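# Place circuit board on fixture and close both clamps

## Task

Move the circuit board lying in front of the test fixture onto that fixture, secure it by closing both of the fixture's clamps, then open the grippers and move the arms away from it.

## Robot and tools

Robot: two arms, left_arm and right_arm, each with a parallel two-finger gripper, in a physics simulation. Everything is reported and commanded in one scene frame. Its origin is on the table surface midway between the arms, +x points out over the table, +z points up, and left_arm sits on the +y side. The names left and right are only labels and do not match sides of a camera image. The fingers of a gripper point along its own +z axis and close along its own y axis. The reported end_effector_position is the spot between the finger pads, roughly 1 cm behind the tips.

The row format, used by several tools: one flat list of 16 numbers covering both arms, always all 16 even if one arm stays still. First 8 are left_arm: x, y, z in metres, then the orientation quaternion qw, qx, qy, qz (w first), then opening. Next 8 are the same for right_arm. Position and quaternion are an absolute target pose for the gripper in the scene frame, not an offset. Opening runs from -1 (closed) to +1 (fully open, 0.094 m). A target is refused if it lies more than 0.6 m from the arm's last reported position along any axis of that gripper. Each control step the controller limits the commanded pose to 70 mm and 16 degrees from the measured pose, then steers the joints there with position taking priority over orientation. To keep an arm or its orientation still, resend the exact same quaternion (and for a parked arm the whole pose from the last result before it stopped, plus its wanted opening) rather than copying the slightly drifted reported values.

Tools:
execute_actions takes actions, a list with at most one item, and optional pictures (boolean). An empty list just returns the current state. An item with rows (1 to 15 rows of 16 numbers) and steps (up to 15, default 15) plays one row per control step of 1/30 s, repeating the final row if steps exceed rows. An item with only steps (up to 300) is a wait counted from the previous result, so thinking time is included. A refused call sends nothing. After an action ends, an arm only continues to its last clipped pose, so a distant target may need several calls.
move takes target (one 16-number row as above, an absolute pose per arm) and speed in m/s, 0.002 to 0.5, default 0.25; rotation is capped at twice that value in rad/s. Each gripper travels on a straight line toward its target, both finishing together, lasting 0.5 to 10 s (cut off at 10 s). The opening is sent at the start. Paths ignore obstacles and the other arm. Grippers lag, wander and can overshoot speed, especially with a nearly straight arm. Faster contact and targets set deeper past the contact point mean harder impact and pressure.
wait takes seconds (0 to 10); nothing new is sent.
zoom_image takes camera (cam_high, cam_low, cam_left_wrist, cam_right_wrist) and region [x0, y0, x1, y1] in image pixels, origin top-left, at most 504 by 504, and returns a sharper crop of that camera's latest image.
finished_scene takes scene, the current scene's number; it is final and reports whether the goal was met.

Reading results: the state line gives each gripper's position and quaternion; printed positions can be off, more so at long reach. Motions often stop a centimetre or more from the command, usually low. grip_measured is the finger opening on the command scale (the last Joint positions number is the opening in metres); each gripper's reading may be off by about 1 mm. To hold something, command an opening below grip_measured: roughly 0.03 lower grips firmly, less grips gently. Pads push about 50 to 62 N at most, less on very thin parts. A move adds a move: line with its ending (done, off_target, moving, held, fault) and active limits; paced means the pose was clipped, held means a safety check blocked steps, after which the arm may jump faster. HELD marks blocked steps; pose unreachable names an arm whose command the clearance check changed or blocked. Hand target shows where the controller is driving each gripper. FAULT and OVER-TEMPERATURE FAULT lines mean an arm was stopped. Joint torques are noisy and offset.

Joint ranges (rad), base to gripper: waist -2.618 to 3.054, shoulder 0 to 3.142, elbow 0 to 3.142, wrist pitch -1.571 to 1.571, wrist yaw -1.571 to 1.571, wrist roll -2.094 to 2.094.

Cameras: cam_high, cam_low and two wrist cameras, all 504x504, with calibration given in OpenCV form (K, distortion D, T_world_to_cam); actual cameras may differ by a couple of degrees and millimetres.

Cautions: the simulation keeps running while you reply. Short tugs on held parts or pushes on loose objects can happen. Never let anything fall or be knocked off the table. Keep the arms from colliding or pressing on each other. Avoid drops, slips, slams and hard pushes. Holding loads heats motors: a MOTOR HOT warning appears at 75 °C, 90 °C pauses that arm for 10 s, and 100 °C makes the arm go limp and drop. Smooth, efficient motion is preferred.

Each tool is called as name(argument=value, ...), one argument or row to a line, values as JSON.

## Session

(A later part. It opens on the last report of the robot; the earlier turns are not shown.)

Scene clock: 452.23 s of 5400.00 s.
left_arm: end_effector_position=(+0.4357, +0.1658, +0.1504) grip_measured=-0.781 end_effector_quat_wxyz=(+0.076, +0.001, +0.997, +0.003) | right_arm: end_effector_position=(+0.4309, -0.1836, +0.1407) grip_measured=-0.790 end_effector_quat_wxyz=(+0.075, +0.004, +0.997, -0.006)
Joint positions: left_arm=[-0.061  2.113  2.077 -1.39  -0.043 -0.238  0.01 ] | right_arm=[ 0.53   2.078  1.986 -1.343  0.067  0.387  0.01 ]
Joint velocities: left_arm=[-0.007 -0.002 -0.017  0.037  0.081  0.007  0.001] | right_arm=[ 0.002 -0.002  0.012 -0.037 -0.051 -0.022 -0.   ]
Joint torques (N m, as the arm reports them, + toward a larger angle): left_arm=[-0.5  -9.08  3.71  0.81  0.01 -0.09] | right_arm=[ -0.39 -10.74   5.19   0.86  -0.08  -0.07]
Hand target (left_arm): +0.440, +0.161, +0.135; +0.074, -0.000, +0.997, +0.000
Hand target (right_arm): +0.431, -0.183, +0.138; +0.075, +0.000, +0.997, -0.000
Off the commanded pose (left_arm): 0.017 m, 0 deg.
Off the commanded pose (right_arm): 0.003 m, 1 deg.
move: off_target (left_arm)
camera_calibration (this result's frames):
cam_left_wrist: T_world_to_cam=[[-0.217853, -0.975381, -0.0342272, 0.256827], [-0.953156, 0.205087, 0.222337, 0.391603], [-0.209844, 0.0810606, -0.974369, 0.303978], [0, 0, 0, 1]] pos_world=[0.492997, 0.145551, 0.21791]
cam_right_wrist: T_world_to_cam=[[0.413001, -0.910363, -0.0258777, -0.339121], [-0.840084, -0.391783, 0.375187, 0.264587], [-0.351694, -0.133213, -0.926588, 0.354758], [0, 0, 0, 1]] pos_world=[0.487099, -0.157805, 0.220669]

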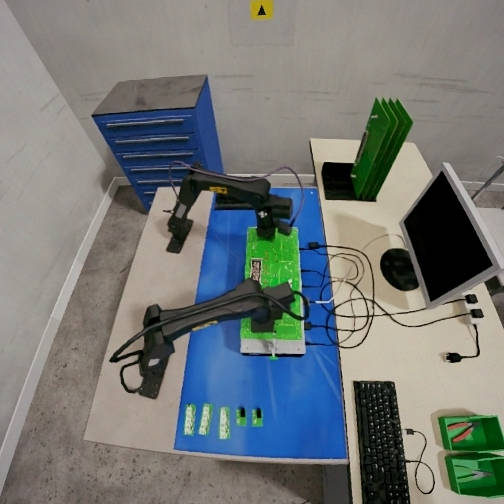

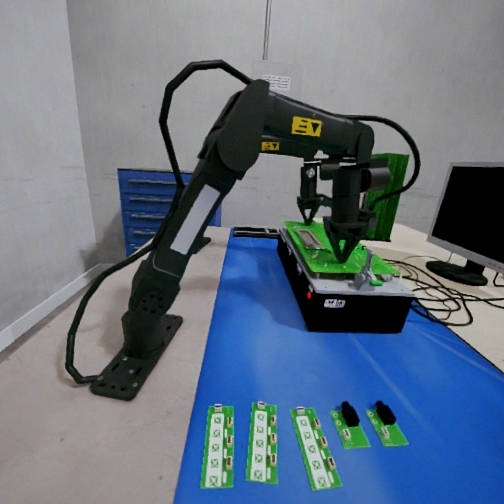

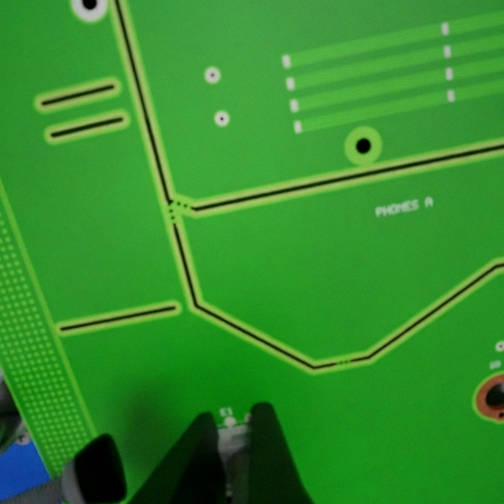

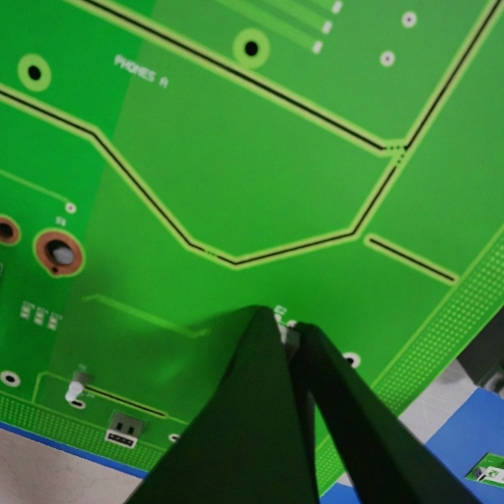

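move(
  target=[0.441,0.156,0.162,0.08,0,0.997,0,-0.9,0.431,-0.188,0.16,0.08,0,0.997,0,-0.92],
  speed=0.015,
)

move(
  target=[0.441,0.156,0.135,0.075,0,0.997,0,-0.9,0.431,-0.188,0.138,0.075,0,0.997,0,-0.92],
  speed=0.01,
)

zoom_image(
  camera="cam_low",
  region=[270,210,420,300],
)

Scene clock: 460.40 s of 5400.00 s.
left_arm: end_effector_position=(+0.4361, +0.1616, +0.1588) grip_measured=-0.781 end_effector_quat_wxyz=(+0.072, +0.002, +0.997, +0.004) | right_arm: end_effector_position=(+0.4271, -0.1875, +0.1465) grip_measured=-0.790 end_effector_quat_wxyz=(+0.067, +0.005, +0.998, -0.006)
Joint positions: left_arm=[-0.07   2.141  2.158 -1.45  -0.044 -0.245  0.01 ] | right_arm=[ 0.522  2.078  2.011 -1.384  0.06   0.383  0.01 ]
Joint velocities: left_arm=[-0.017  0.017  0.017  0.007 -0.022 -0.037 -0.   ] | right_arm=[ 0.027 -0.002 -0.002 -0.037 -0.022  0.007 -0.   ]
Joint torques (N m, as the arm reports them, + toward a larger angle): left_arm=[-0.91 -9.41  8.28  0.42  0.02 -0.15] | right_arm=[ -0.48 -11.03   9.38   0.52   0.02  -0.13]
Hand target (left_arm): +0.441, +0.156, +0.162; +0.080, +0.000, +0.997, -0.000
Hand target (right_arm): +0.431, -0.188, +0.160; +0.080, +0.000, +0.997, +0.000
Off the commanded pose (left_arm): 0.008 m, 1 deg.
Off the commanded pose (right_arm): 0.014 m, 2 deg.
After step 90, 3.63 s passed at rest.
move: off_target (right_arm)
camera_calibration (this result's frames):
cam_left_wrist: T_world_to_cam=[[-0.219955, -0.974911, -0.0341865, 0.254025], [-0.950983, 0.206484, 0.23021, 0.388561], [-0.217375, 0.0831466, -0.97254, 0.315311], [0, 0, 0, 1]] pos_world=[0.493929, 0.141203, 0.225886]
cam_right_wrist: T_world_to_cam=[[0.410128, -0.911438, -0.0327964, -0.338917], [-0.83456, -0.389552, 0.389562, 0.253665], [-0.367837, -0.132399, -0.920416, 0.364422], [0, 0, 0, 1]] pos_world=[0.484746, -0.161837, 0.225486]

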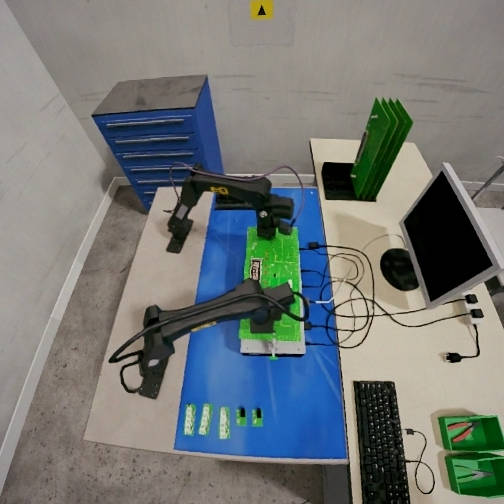

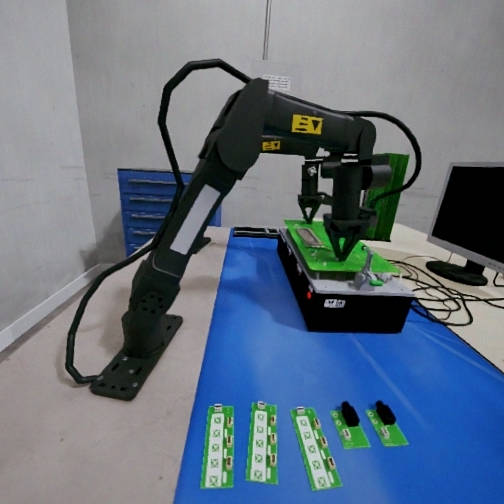

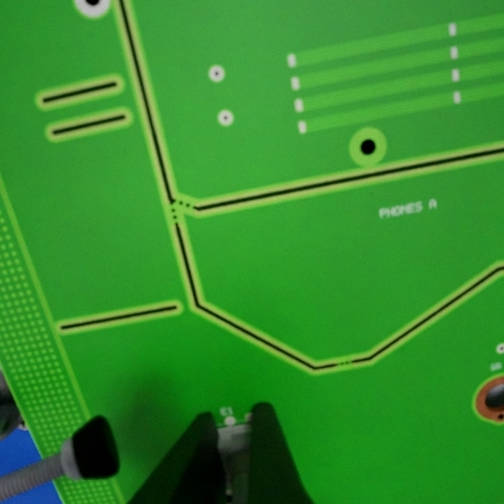

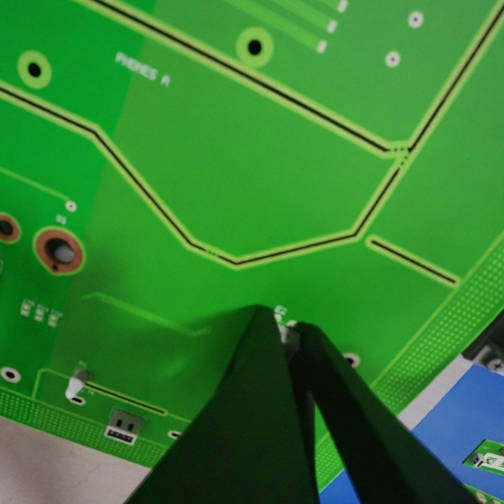

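Scene clock: 463.13 s of 5400.00 s.
left_arm: end_effector_position=(+0.4370, +0.1615, +0.1373) grip_measured=-0.781 end_effector_quat_wxyz=(+0.064, +0.003, +0.998, +0.006) | right_arm: end_effector_position=(+0.4281, -0.1877, +0.1386) grip_measured=-0.790 end_effector_quat_wxyz=(+0.067, +0.004, +0.998, -0.007)
Joint positions: left_arm=[-0.07   2.142  2.073 -1.38  -0.044 -0.245  0.01 ] | right_arm=[ 0.522  2.078  1.98  -1.354  0.062  0.38   0.01 ]
Joint velocities: left_arm=[ 0.002 -0.002 -0.017  0.022  0.022 -0.022  0.   ] | right_arm=[ 0.002 -0.012  0.002 -0.037  0.007 -0.081 -0.   ]
Joint torques (N m, as the arm reports them, + toward a larger angle): left_arm=[ -0.71 -10.67   4.77   0.65   0.05  -0.17] | right_arm=[ -0.53 -11.46   4.67   0.98  -0.05  -0.12]
Hand target (left_arm): +0.441, +0.156, +0.135; +0.074, +0.000, +0.997, +0.000
Hand target (right_arm): +0.431, -0.188, +0.138; +0.074, +0.000, +0.997, -0.000
Off the commanded pose (left_arm): 0.007 m, 1 deg.
Off the commanded pose (right_arm): 0.003 m, 1 deg.
move: done
camera_calibration (this result's frames):
cam_left_wrist: T_world_to_cam=[[-0.220415, -0.974777, -0.0350322, 0.253627], [-0.947505, 0.205443, 0.245006, 0.390984], [-0.231629, 0.0871962, -0.968888, 0.299677], [0, 0, 0, 1]] pos_world=[0.495776, 0.140774, 0.203445]
cam_right_wrist: T_world_to_cam=[[0.41196, -0.910686, -0.0306691, -0.340657], [-0.83347, -0.390206, 0.391238, 0.256697], [-0.368262, -0.135613, -0.919778, 0.356977], [0, 0, 0, 1]] pos_world=[0.485747, -0.161656, 0.217462]

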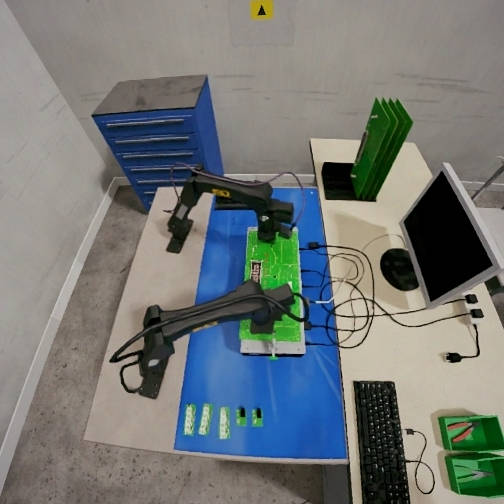

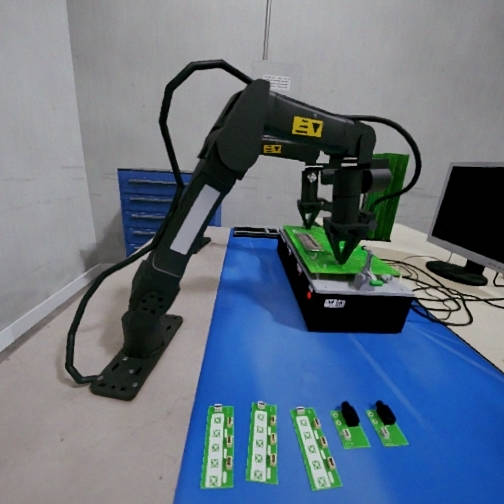

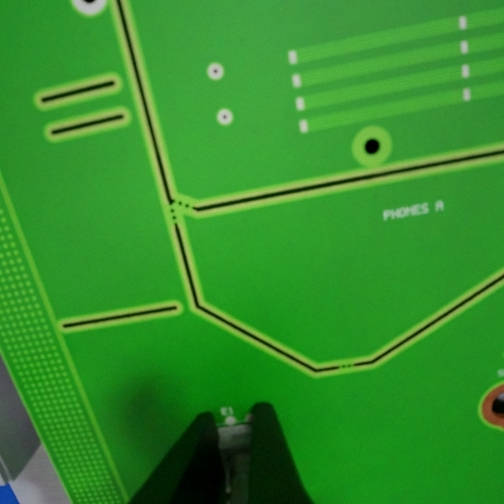

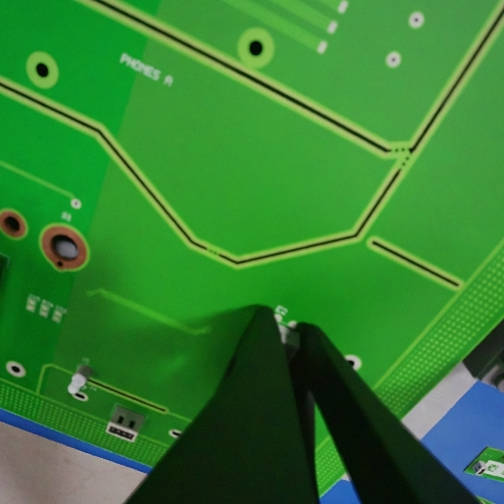

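Region (270, 210, 420, 300) of cam_low's 504x504 image, scaled by 3.360, with more detail than that image has; it fills the top 302 rows of this view, and the rest is white.

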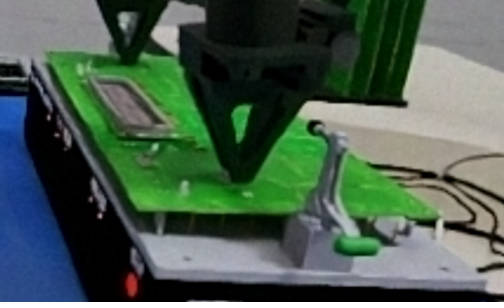

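zoom_image(
  camera="cam_low",
  region=[300,255,410,295],
)

zoom_image(
  camera="cam_high",
  region=[230,300,320,365],
)

zoom_image(
  camera="cam_high",
  region=[235,210,315,260],
)

Region (300, 255, 410, 295) of cam_low's 504x504 image, scaled by 4.582, with more detail than that image has; it fills the top 183 rows of this view, and the rest is white.

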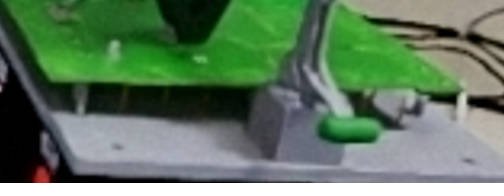

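Region (230, 300, 320, 365) of cam_high's 504x504 image, scaled by 5.600, with more detail than that image has.

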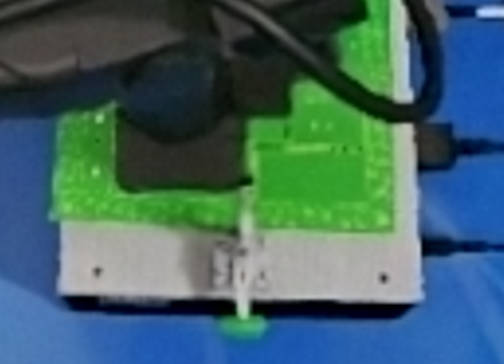

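Region (235, 210, 315, 260) of cam_high's 504x504 image, scaled by 6.300, with more detail than that image has; it fills the top 315 rows of this view, and the rest is white.

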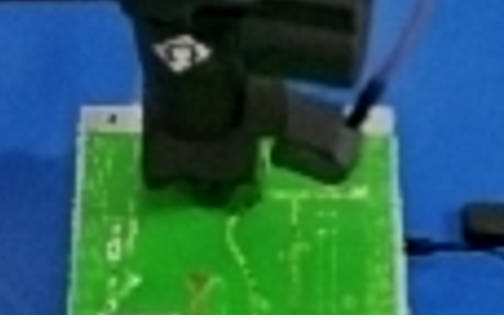

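move(
  target=[0.441,0.156,0.153,0.078,0,0.997,0,-0.9,0.443,-0.188,0.158,0.078,0,0.997,0,-0.92],
  speed=0.015,
)

move(
  target=[0.441,0.156,0.13,0.075,0,0.997,0,-0.9,0.443,-0.188,0.132,0.075,0,0.997,0,-0.92],
  speed=0.01,
)

zoom_image(
  camera="cam_low",
  region=[270,210,420,300],
)

zoom_image(
  camera="cam_high",
  region=[230,210,320,370],
)

Scene clock: 479.20 s of 5400.00 s.
left_arm: end_effector_position=(+0.4392, +0.1609, +0.1476) grip_measured=-0.781 end_effector_quat_wxyz=(+0.072, -0.000, +0.997, +0.004) | right_arm: end_effector_position=(+0.4361, -0.1886, +0.1478) grip_measured=-0.790 end_effector_quat_wxyz=(+0.065, +0.001, +0.998, -0.009)
Joint positions: left_arm=[-0.07   2.142  2.112 -1.403 -0.044 -0.251  0.01 ] | right_arm=[ 0.513  2.126  2.091 -1.421  0.062  0.365  0.01 ]
Joint velocities: left_arm=[ 0.022 -0.012 -0.022 -0.007  0.022  0.081  0.001] | right_arm=[-0.022  0.007  0.002  0.037 -0.066 -0.037 -0.   ]
Joint torques (N m, as the arm reports them, + toward a larger angle): left_arm=[ -0.73 -10.02   8.24   0.36   0.02  -0.14] | right_arm=[ -0.65 -10.41   9.5    0.57  -0.01  -0.08]
Hand target (left_arm): +0.441, +0.156, +0.153; +0.078, -0.000, +0.997, +0.000
Hand target (right_arm): +0.443, -0.188, +0.158; +0.078, +0.000, +0.997, +0.000
Off the commanded pose (left_arm): 0.008 m, 1 deg.
Off the commanded pose (right_arm): 0.012 m, 2 deg.
After step 90, 11.20 s passed at rest.
move: off_target (right_arm)
camera_calibration (this result's frames):
cam_left_wrist: T_world_to_cam=[[-0.214379, -0.976181, -0.0333435, 0.251176], [-0.952487, 0.20137, 0.228515, 0.395927], [-0.216358, 0.0807481, -0.972969, 0.305111], [0, 0, 0, 1]] pos_world=[0.496975, 0.140828, 0.214763]
cam_right_wrist: T_world_to_cam=[[0.417269, -0.908313, -0.0292325, -0.346603], [-0.829496, -0.393808, 0.396044, 0.256236], [-0.371244, -0.141009, -0.917766, 0.368204], [0, 0, 0, 1]] pos_world=[0.493867, -0.161996, 0.226313]

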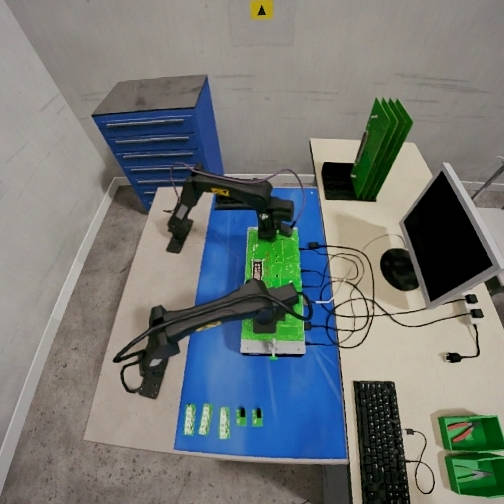

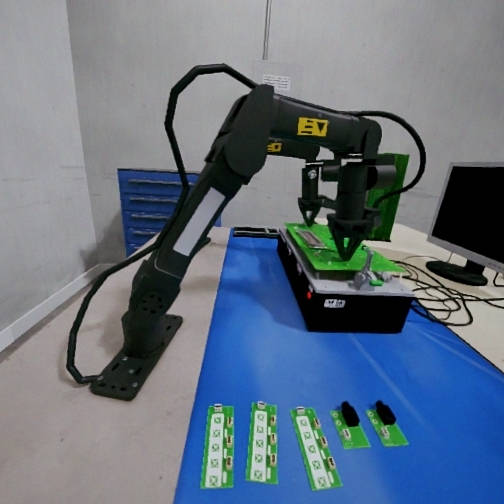

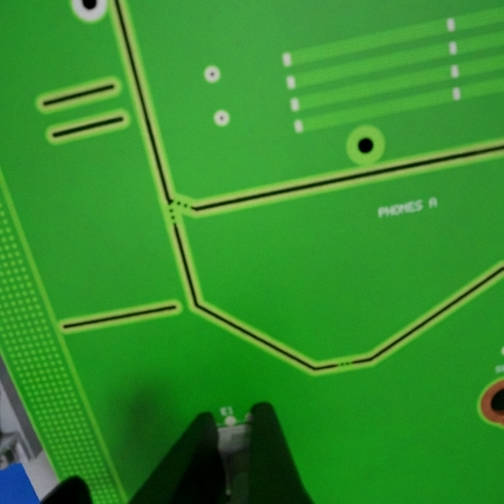

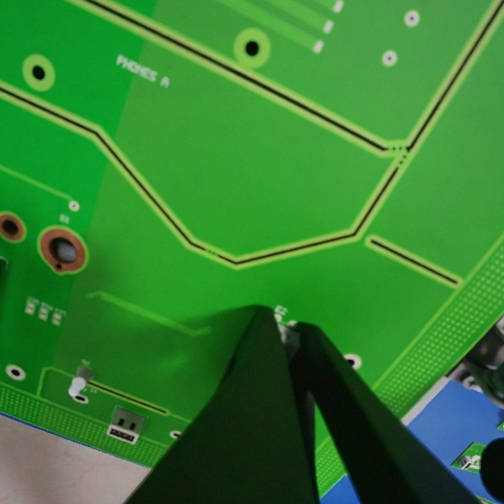

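Scene clock: 481.27 s of 5400.00 s.
left_arm: end_effector_position=(+0.4394, +0.1607, +0.1369) grip_measured=-0.781 end_effector_quat_wxyz=(+0.072, -0.000, +0.997, +0.003) | right_arm: end_effector_position=(+0.4381, -0.1888, +0.1369) grip_measured=-0.790 end_effector_quat_wxyz=(+0.067, +0.001, +0.998, -0.008)
Joint positions: left_arm=[-0.07   2.132  2.054 -1.354 -0.043 -0.251  0.01 ] | right_arm=[ 0.512  2.12   2.037 -1.369  0.063  0.364  0.01 ]
Joint velocities: left_arm=[-0.002 -0.002  0.002 -0.022 -0.007 -0.037  0.001] | right_arm=[ 0.017 -0.007 -0.007  0.022  0.007  0.022 -0.   ]
Joint torques (N m, as the arm reports them, + toward a larger angle): left_arm=[ -0.82 -10.33   4.19   0.7    0.03  -0.14] | right_arm=[ -0.55 -11.3    3.96   1.15  -0.07  -0.05]
Hand target (left_arm): +0.441, +0.156, +0.130; +0.075, +0.000, +0.997, +0.000
Hand target (right_arm): +0.443, -0.188, +0.132; +0.074, +0.000, +0.997, -0.000
Off the commanded pose (left_arm): 0.009 m, 0 deg.
Off the commanded pose (right_arm): 0.007 m, 1 deg.
move: done
camera_calibration (this result's frames):
cam_left_wrist: T_world_to_cam=[[-0.214476, -0.976186, -0.0325748, 0.250614], [-0.952507, 0.20166, 0.228177, 0.398592], [-0.216174, 0.0799661, -0.973075, 0.294865], [0, 0, 0, 1]] pos_world=[0.497154, 0.140687, 0.20414]
cam_right_wrist: T_world_to_cam=[[0.417259, -0.908367, -0.0276592, -0.348123], [-0.831249, -0.393782, 0.392379, 0.263407], [-0.367315, -0.140732, -0.919388, 0.35752], [0, 0, 0, 1]] pos_world=[0.495536, -0.162184, 0.215715]

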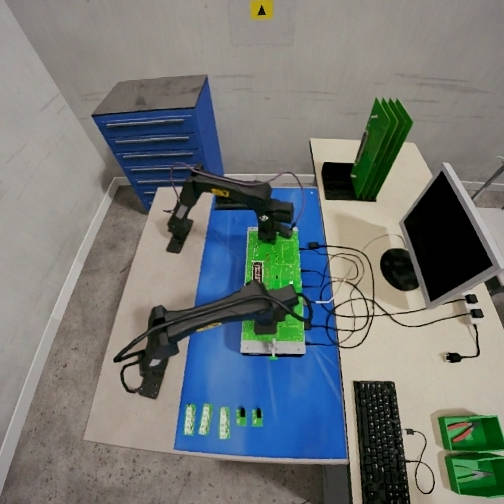

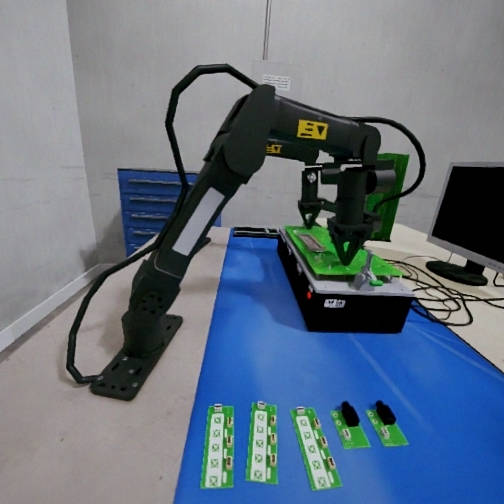

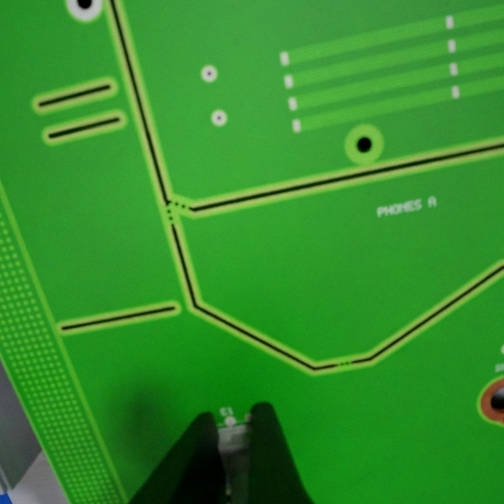

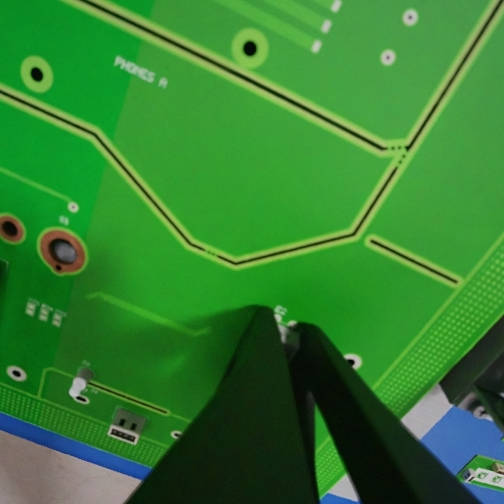

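Region (270, 210, 420, 300) of cam_low's 504x504 image, scaled by 3.360, with more detail than that image has; it fills the top 302 rows of this view, and the rest is white.

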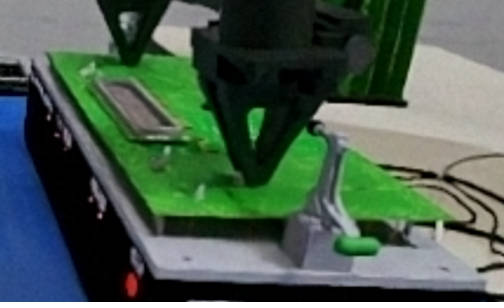

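Region (230, 210, 320, 370) of cam_high's 504x504 image, scaled by 3.150, with more detail than that image has; it fills the left 284 columns of this view, and the rest is white.

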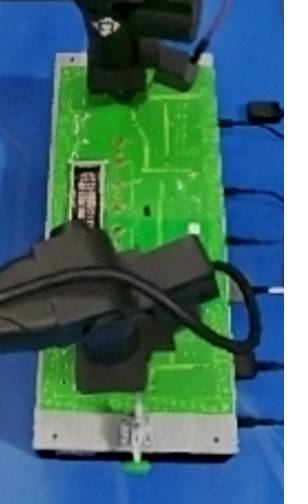

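move(
  target=[0.446,0.156,0.132,0.075,0,0.997,0,-0.9,0.448,-0.188,0.133,0.075,0,0.997,0,-0.92],
  speed=0.005,
)

move(
  target=[0.432,0.156,0.132,0.075,0,0.997,0,-0.9,0.432,-0.188,0.133,0.075,0,0.997,0,-0.92],
  speed=0.004,
)

zoom_image(
  camera="cam_low",
  region=[300,255,410,295],
)

Scene clock: 493.20 s of 5400.00 s.
left_arm: end_effector_position=(+0.4394, +0.1606, +0.1373) grip_measured=-0.781 end_effector_quat_wxyz=(+0.073, -0.000, +0.997, +0.003) | right_arm: end_effector_position=(+0.4381, -0.1890, +0.1369) grip_measured=-0.790 end_effector_quat_wxyz=(+0.066, -0.000, +0.998, -0.009)
Joint positions: left_arm=[-0.07   2.132  2.056 -1.355 -0.043 -0.251  0.01 ] | right_arm=[ 0.511  2.12   2.037 -1.37   0.063  0.361  0.01 ]
Joint velocities: left_arm=[-0.007 -0.002 -0.002  0.007  0.007 -0.037 -0.   ] | right_arm=[-0.012 -0.017 -0.007  0.007 -0.007 -0.007  0.   ]
Joint torques (N m, as the arm reports them, + toward a larger angle): left_arm=[-0.44 -8.43  7.6   0.5   0.08 -0.06] | right_arm=[-0.79 -9.52  6.93  0.98 -0.07 -0.09]
Hand target (left_arm): +0.446, +0.156, +0.132; +0.075, +0.000, +0.997, -0.000
Hand target (right_arm): +0.448, -0.188, +0.133; +0.075, +0.000, +0.997, -0.000
Off the commanded pose (left_arm): 0.010 m, 0 deg.
Off the commanded pose (right_arm): 0.011 m, 1 deg.
After step 90, 6.33 s passed at rest.
move: off_target (right_arm)
camera_calibration (this result's frames):
cam_left_wrist: T_world_to_cam=[[-0.214519, -0.976189, -0.0321835, 0.250524], [-0.952559, 0.201815, 0.227822, 0.398577], [-0.215902, 0.0795287, -0.973171, 0.295218], [0, 0, 0, 1]] pos_world=[0.497149, 0.140641, 0.204555]
cam_right_wrist: T_world_to_cam=[[0.418961, -0.90759, -0.0274246, -0.348914], [-0.830349, -0.395177, 0.39288, 0.262583], [-0.367412, -0.14183, -0.919181, 0.357277], [0, 0, 0, 1]] pos_world=[0.495485, -0.162231, 0.21567]

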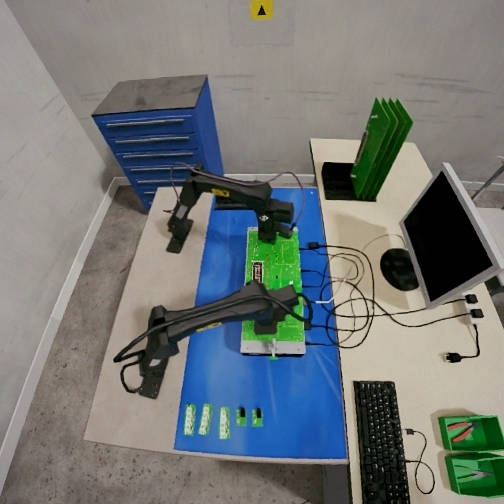

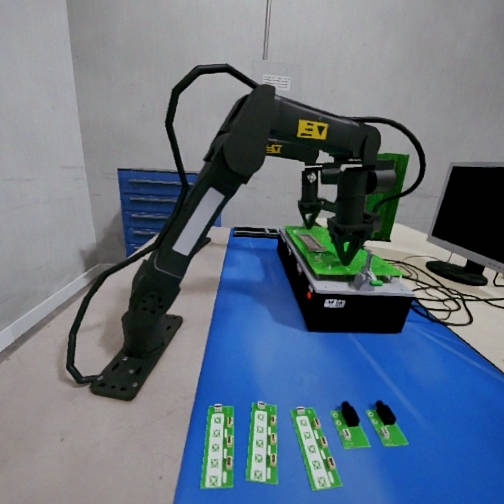

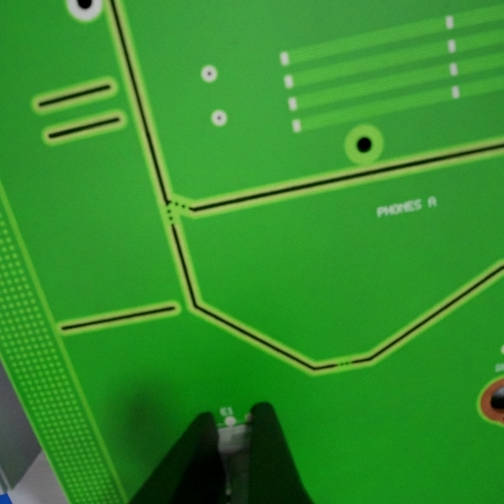

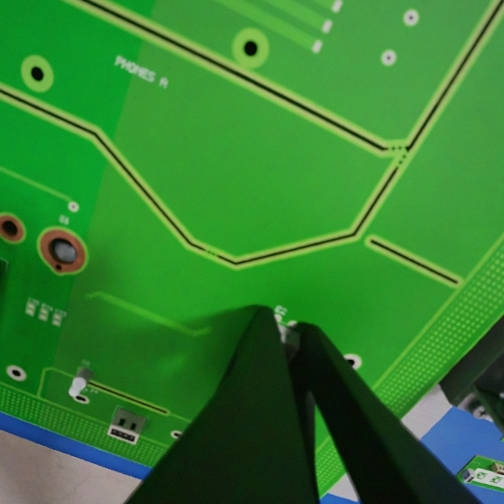

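Scene clock: 496.43 s of 5400.00 s.
left_arm: end_effector_position=(+0.4389, +0.1605, +0.1367) grip_measured=-0.781 end_effector_quat_wxyz=(+0.085, -0.002, +0.996, +0.002) | right_arm: end_effector_position=(+0.4376, -0.1891, +0.1336) grip_measured=-0.790 end_effector_quat_wxyz=(+0.079, +0.000, +0.997, -0.004)
Joint positions: left_arm=[-0.072  2.1    2.    -1.308 -0.046 -0.255  0.01 ] | right_arm=[ 0.511  2.085  1.966 -1.308  0.063  0.361  0.01 ]
Joint velocities: left_arm=[-0.002  0.007  0.002 -0.007 -0.037 -0.022 -0.001] | right_arm=[-0.002  0.002  0.007  0.022  0.007 -0.007  0.001]
Joint torques (N m, as the arm reports them, + toward a larger angle): left_arm=[ -1.24 -10.54   4.6    0.44   0.02  -0.12] | right_arm=[  0.1  -11.88   4.42   0.76  -0.06   0.05]
Hand target (left_arm): +0.432, +0.156, +0.132; +0.075, -0.000, +0.997, +0.000
Hand target (right_arm): +0.432, -0.188, +0.133; +0.075, +0.000, +0.997, -0.000
Off the commanded pose (left_arm): 0.010 m, 1 deg.
Off the commanded pose (right_arm): 0.006 m, 1 deg.
move: done
camera_calibration (this result's frames):
cam_left_wrist: T_world_to_cam=[[-0.211031, -0.976888, -0.0339935, 0.249115], [-0.958324, 0.199919, 0.204075, 0.404381], [-0.192563, 0.075643, -0.978365, 0.285646], [0, 0, 0, 1]] pos_world=[0.495104, 0.140906, 0.20541]
cam_right_wrist: T_world_to_cam=[[0.419604, -0.907344, -0.0256755, -0.349443], [-0.839579, -0.398707, 0.368971, 0.270032], [-0.34502, -0.133265, -0.929086, 0.347236], [0, 0, 0, 1]] pos_world=[0.493144, -0.163127, 0.214006]

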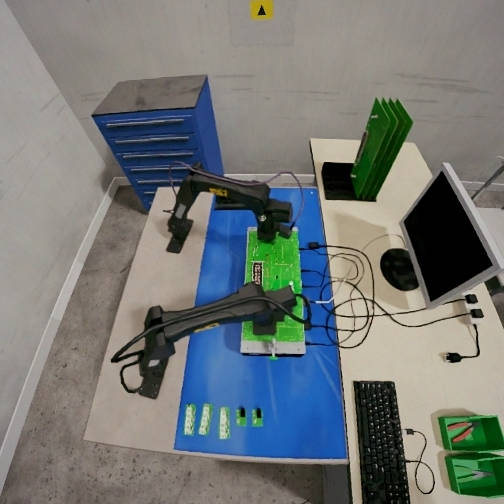

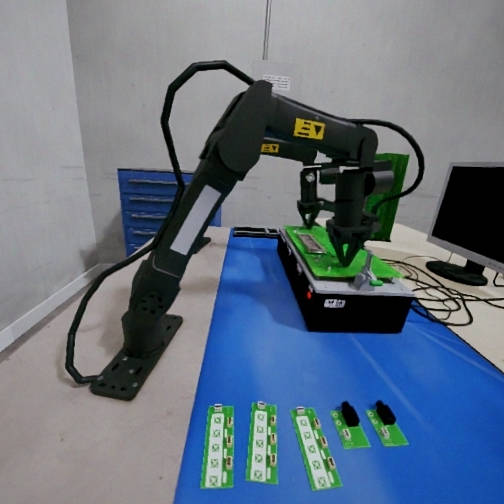

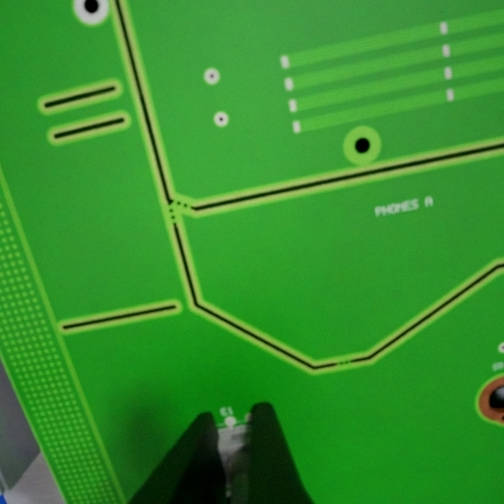

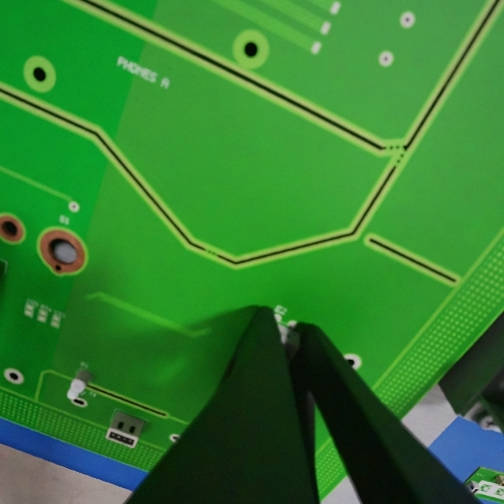

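Region (300, 255, 410, 295) of cam_low's 504x504 image, scaled by 4.582, with more detail than that image has; it fills the top 183 rows of this view, and the rest is white.

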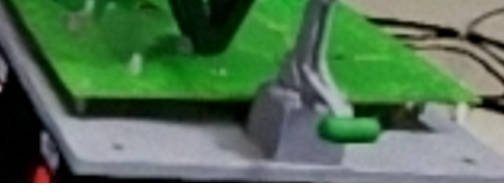

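move(
  target=[0.445,0.157,0.146,0.075,0,0.997,0,-0.9,0.436,-0.188,0.128,0.075,0,0.997,0,-0.92],
  speed=0.006,
)

move(
  target=[0.452,0.157,0.131,0.075,0,0.997,0,-0.9,0.436,-0.188,0.128,0.075,0,0.997,0,-0.92],
  speed=0.006,
)

zoom_image(
  camera="cam_high",
  region=[235,210,315,260],
)

Scene clock: 503.60 s of 5400.00 s.
left_arm: end_effector_position=(+0.4396, +0.1601, +0.1422) grip_measured=-0.781 end_effector_quat_wxyz=(+0.067, -0.001, +0.998, +0.006) | right_arm: end_effector_position=(+0.4379, -0.1890, +0.1337) grip_measured=-0.790 end_effector_quat_wxyz=(+0.079, +0.000, +0.997, -0.004)
Joint positions: left_arm=[-0.073  2.154  2.111 -1.401 -0.046 -0.255  0.01 ] | right_arm=[ 0.511  2.085  1.966 -1.307  0.063  0.361  0.01 ]
Joint velocities: left_arm=[-0.017 -0.012  0.007 -0.066  0.007  0.051 -0.   ] | right_arm=[-0.012 -0.007 -0.012 -0.007 -0.066  0.022  0.001]
Joint torques (N m, as the arm reports them, + toward a larger angle): left_arm=[-0.37 -9.5   8.47  0.37  0.04 -0.04] | right_arm=[ -0.12 -10.84   4.55   0.89  -0.06   0.02]
Hand target (left_arm): +0.445, +0.157, +0.146; +0.076, +0.000, +0.997, -0.000
Hand target (right_arm): +0.436, -0.188, +0.128; +0.075, -0.000, +0.997, -0.000
Off the commanded pose (left_arm): 0.007 m, 1 deg.
Off the commanded pose (right_arm): 0.006 m, 1 deg.
After step 90, 2.00 s passed at rest.
move: done
camera_calibration (this result's frames):
cam_left_wrist: T_world_to_cam=[[-0.212622, -0.97649, -0.0354906, 0.249948], [-0.950472, 0.198257, 0.239368, 0.395773], [-0.226705, 0.0846278, -0.97028, 0.303539], [0, 0, 0, 1]] pos_world=[0.498129, 0.139919, 0.208653]
cam_right_wrist: T_world_to_cam=[[0.419678, -0.907301, -0.0259744, -0.349377], [-0.839901, -0.399034, 0.367883, 0.270509], [-0.344145, -0.132576, -0.929509, 0.347178], [0, 0, 0, 1]] pos_world=[0.493306, -0.163021, 0.214114]

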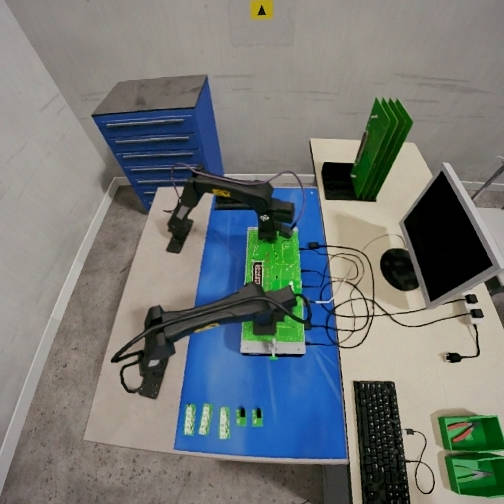

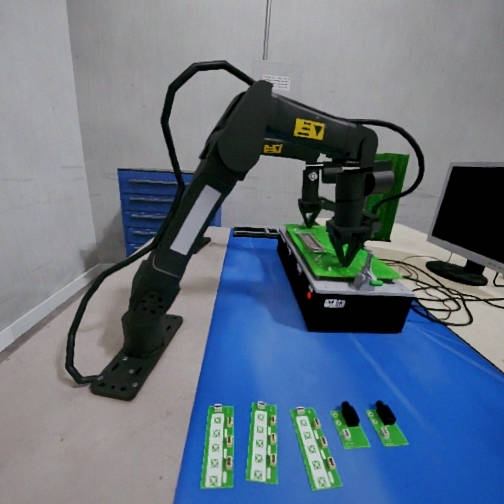

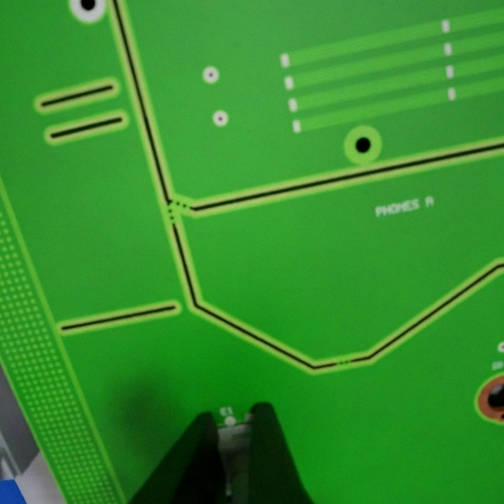

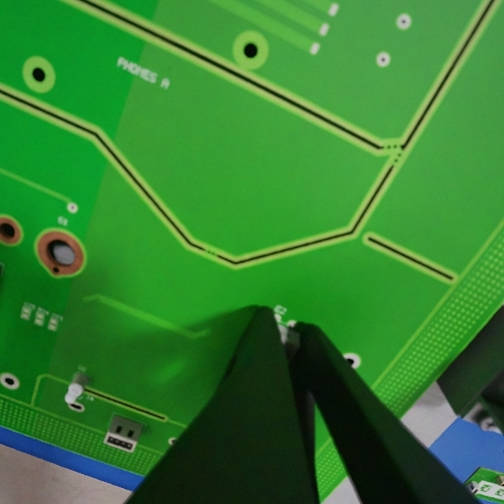

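Scene clock: 506.67 s of 5400.00 s.
left_arm: end_effector_position=(+0.4421, +0.1596, +0.1379) grip_measured=-0.781 end_effector_quat_wxyz=(+0.067, -0.001, +0.998, +0.007) | right_arm: end_effector_position=(+0.4380, -0.1893, +0.1337) grip_measured=-0.790 end_effector_quat_wxyz=(+0.079, +0.000, +0.997, -0.005)
Joint positions: left_arm=[-0.073  2.165  2.111 -1.392 -0.047 -0.255  0.01 ] | right_arm=[ 0.511  2.085  1.966 -1.307  0.065  0.361  0.01 ]
Joint velocities: left_arm=[-0.012 -0.007  0.002 -0.037 -0.007 -0.081  0.   ] | right_arm=[-0.017  0.002 -0.017 -0.095  0.022 -0.037  0.   ]
Joint torques (N m, as the arm reports them, + toward a larger angle): left_arm=[ 0.42 -9.09  6.42  0.66  0.06  0.04] | right_arm=[ -0.12 -10.84   4.56   0.89  -0.08   0.02]
Hand target (left_arm): +0.452, +0.157, +0.131; +0.075, -0.000, +0.997, +0.000
Hand target (right_arm): +0.436, -0.188, +0.128; +0.075, -0.000, +0.997, -0.000
Off the commanded pose (left_arm): 0.012 m, 1 deg.
Off the commanded pose (right_arm): 0.006 m, 1 deg.
move: off_target (left_arm)
camera_calibration (this result's frames):
cam_left_wrist: T_world_to_cam=[[-0.21293, -0.976391, -0.0363414, 0.250066], [-0.950195, 0.198268, 0.240457, 0.399019], [-0.227574, 0.0857319, -0.969979, 0.300209], [0, 0, 0, 1]] pos_world=[0.500713, 0.139313, 0.204338]
cam_right_wrist: T_world_to_cam=[[0.419398, -0.907493, -0.0237156, -0.349998], [-0.840331, -0.397977, 0.368046, 0.270833], [-0.343437, -0.134429, -0.929505, 0.346539], [0, 0, 0, 1]] pos_world=[0.493392, -0.16325, 0.21413]

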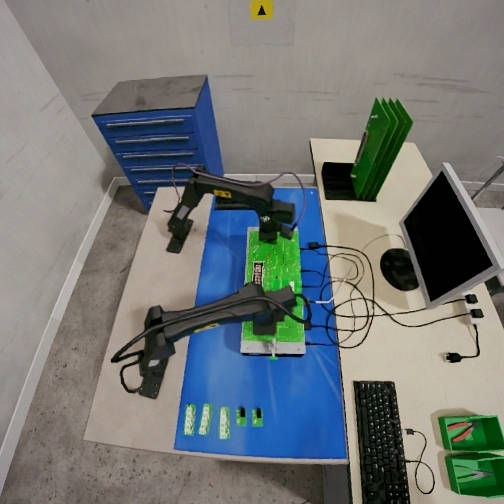

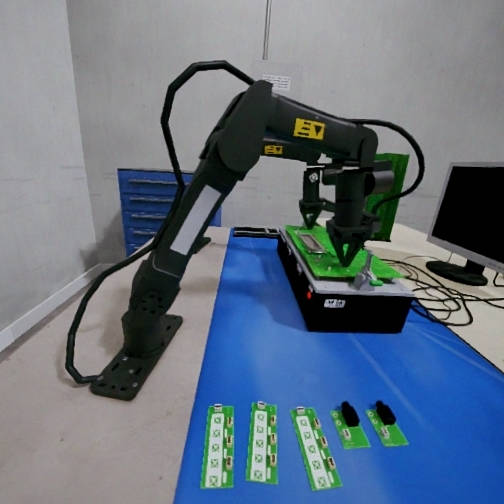

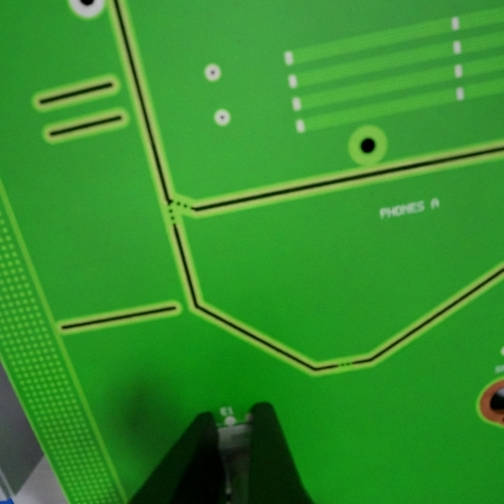

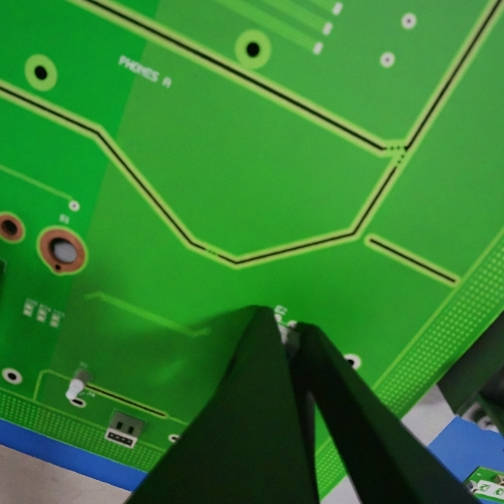

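Region (235, 210, 315, 260) of cam_high's 504x504 image, scaled by 6.300, with more detail than that image has; it fills the top 315 rows of this view, and the rest is white.

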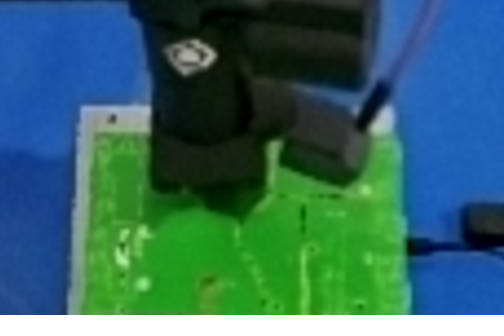

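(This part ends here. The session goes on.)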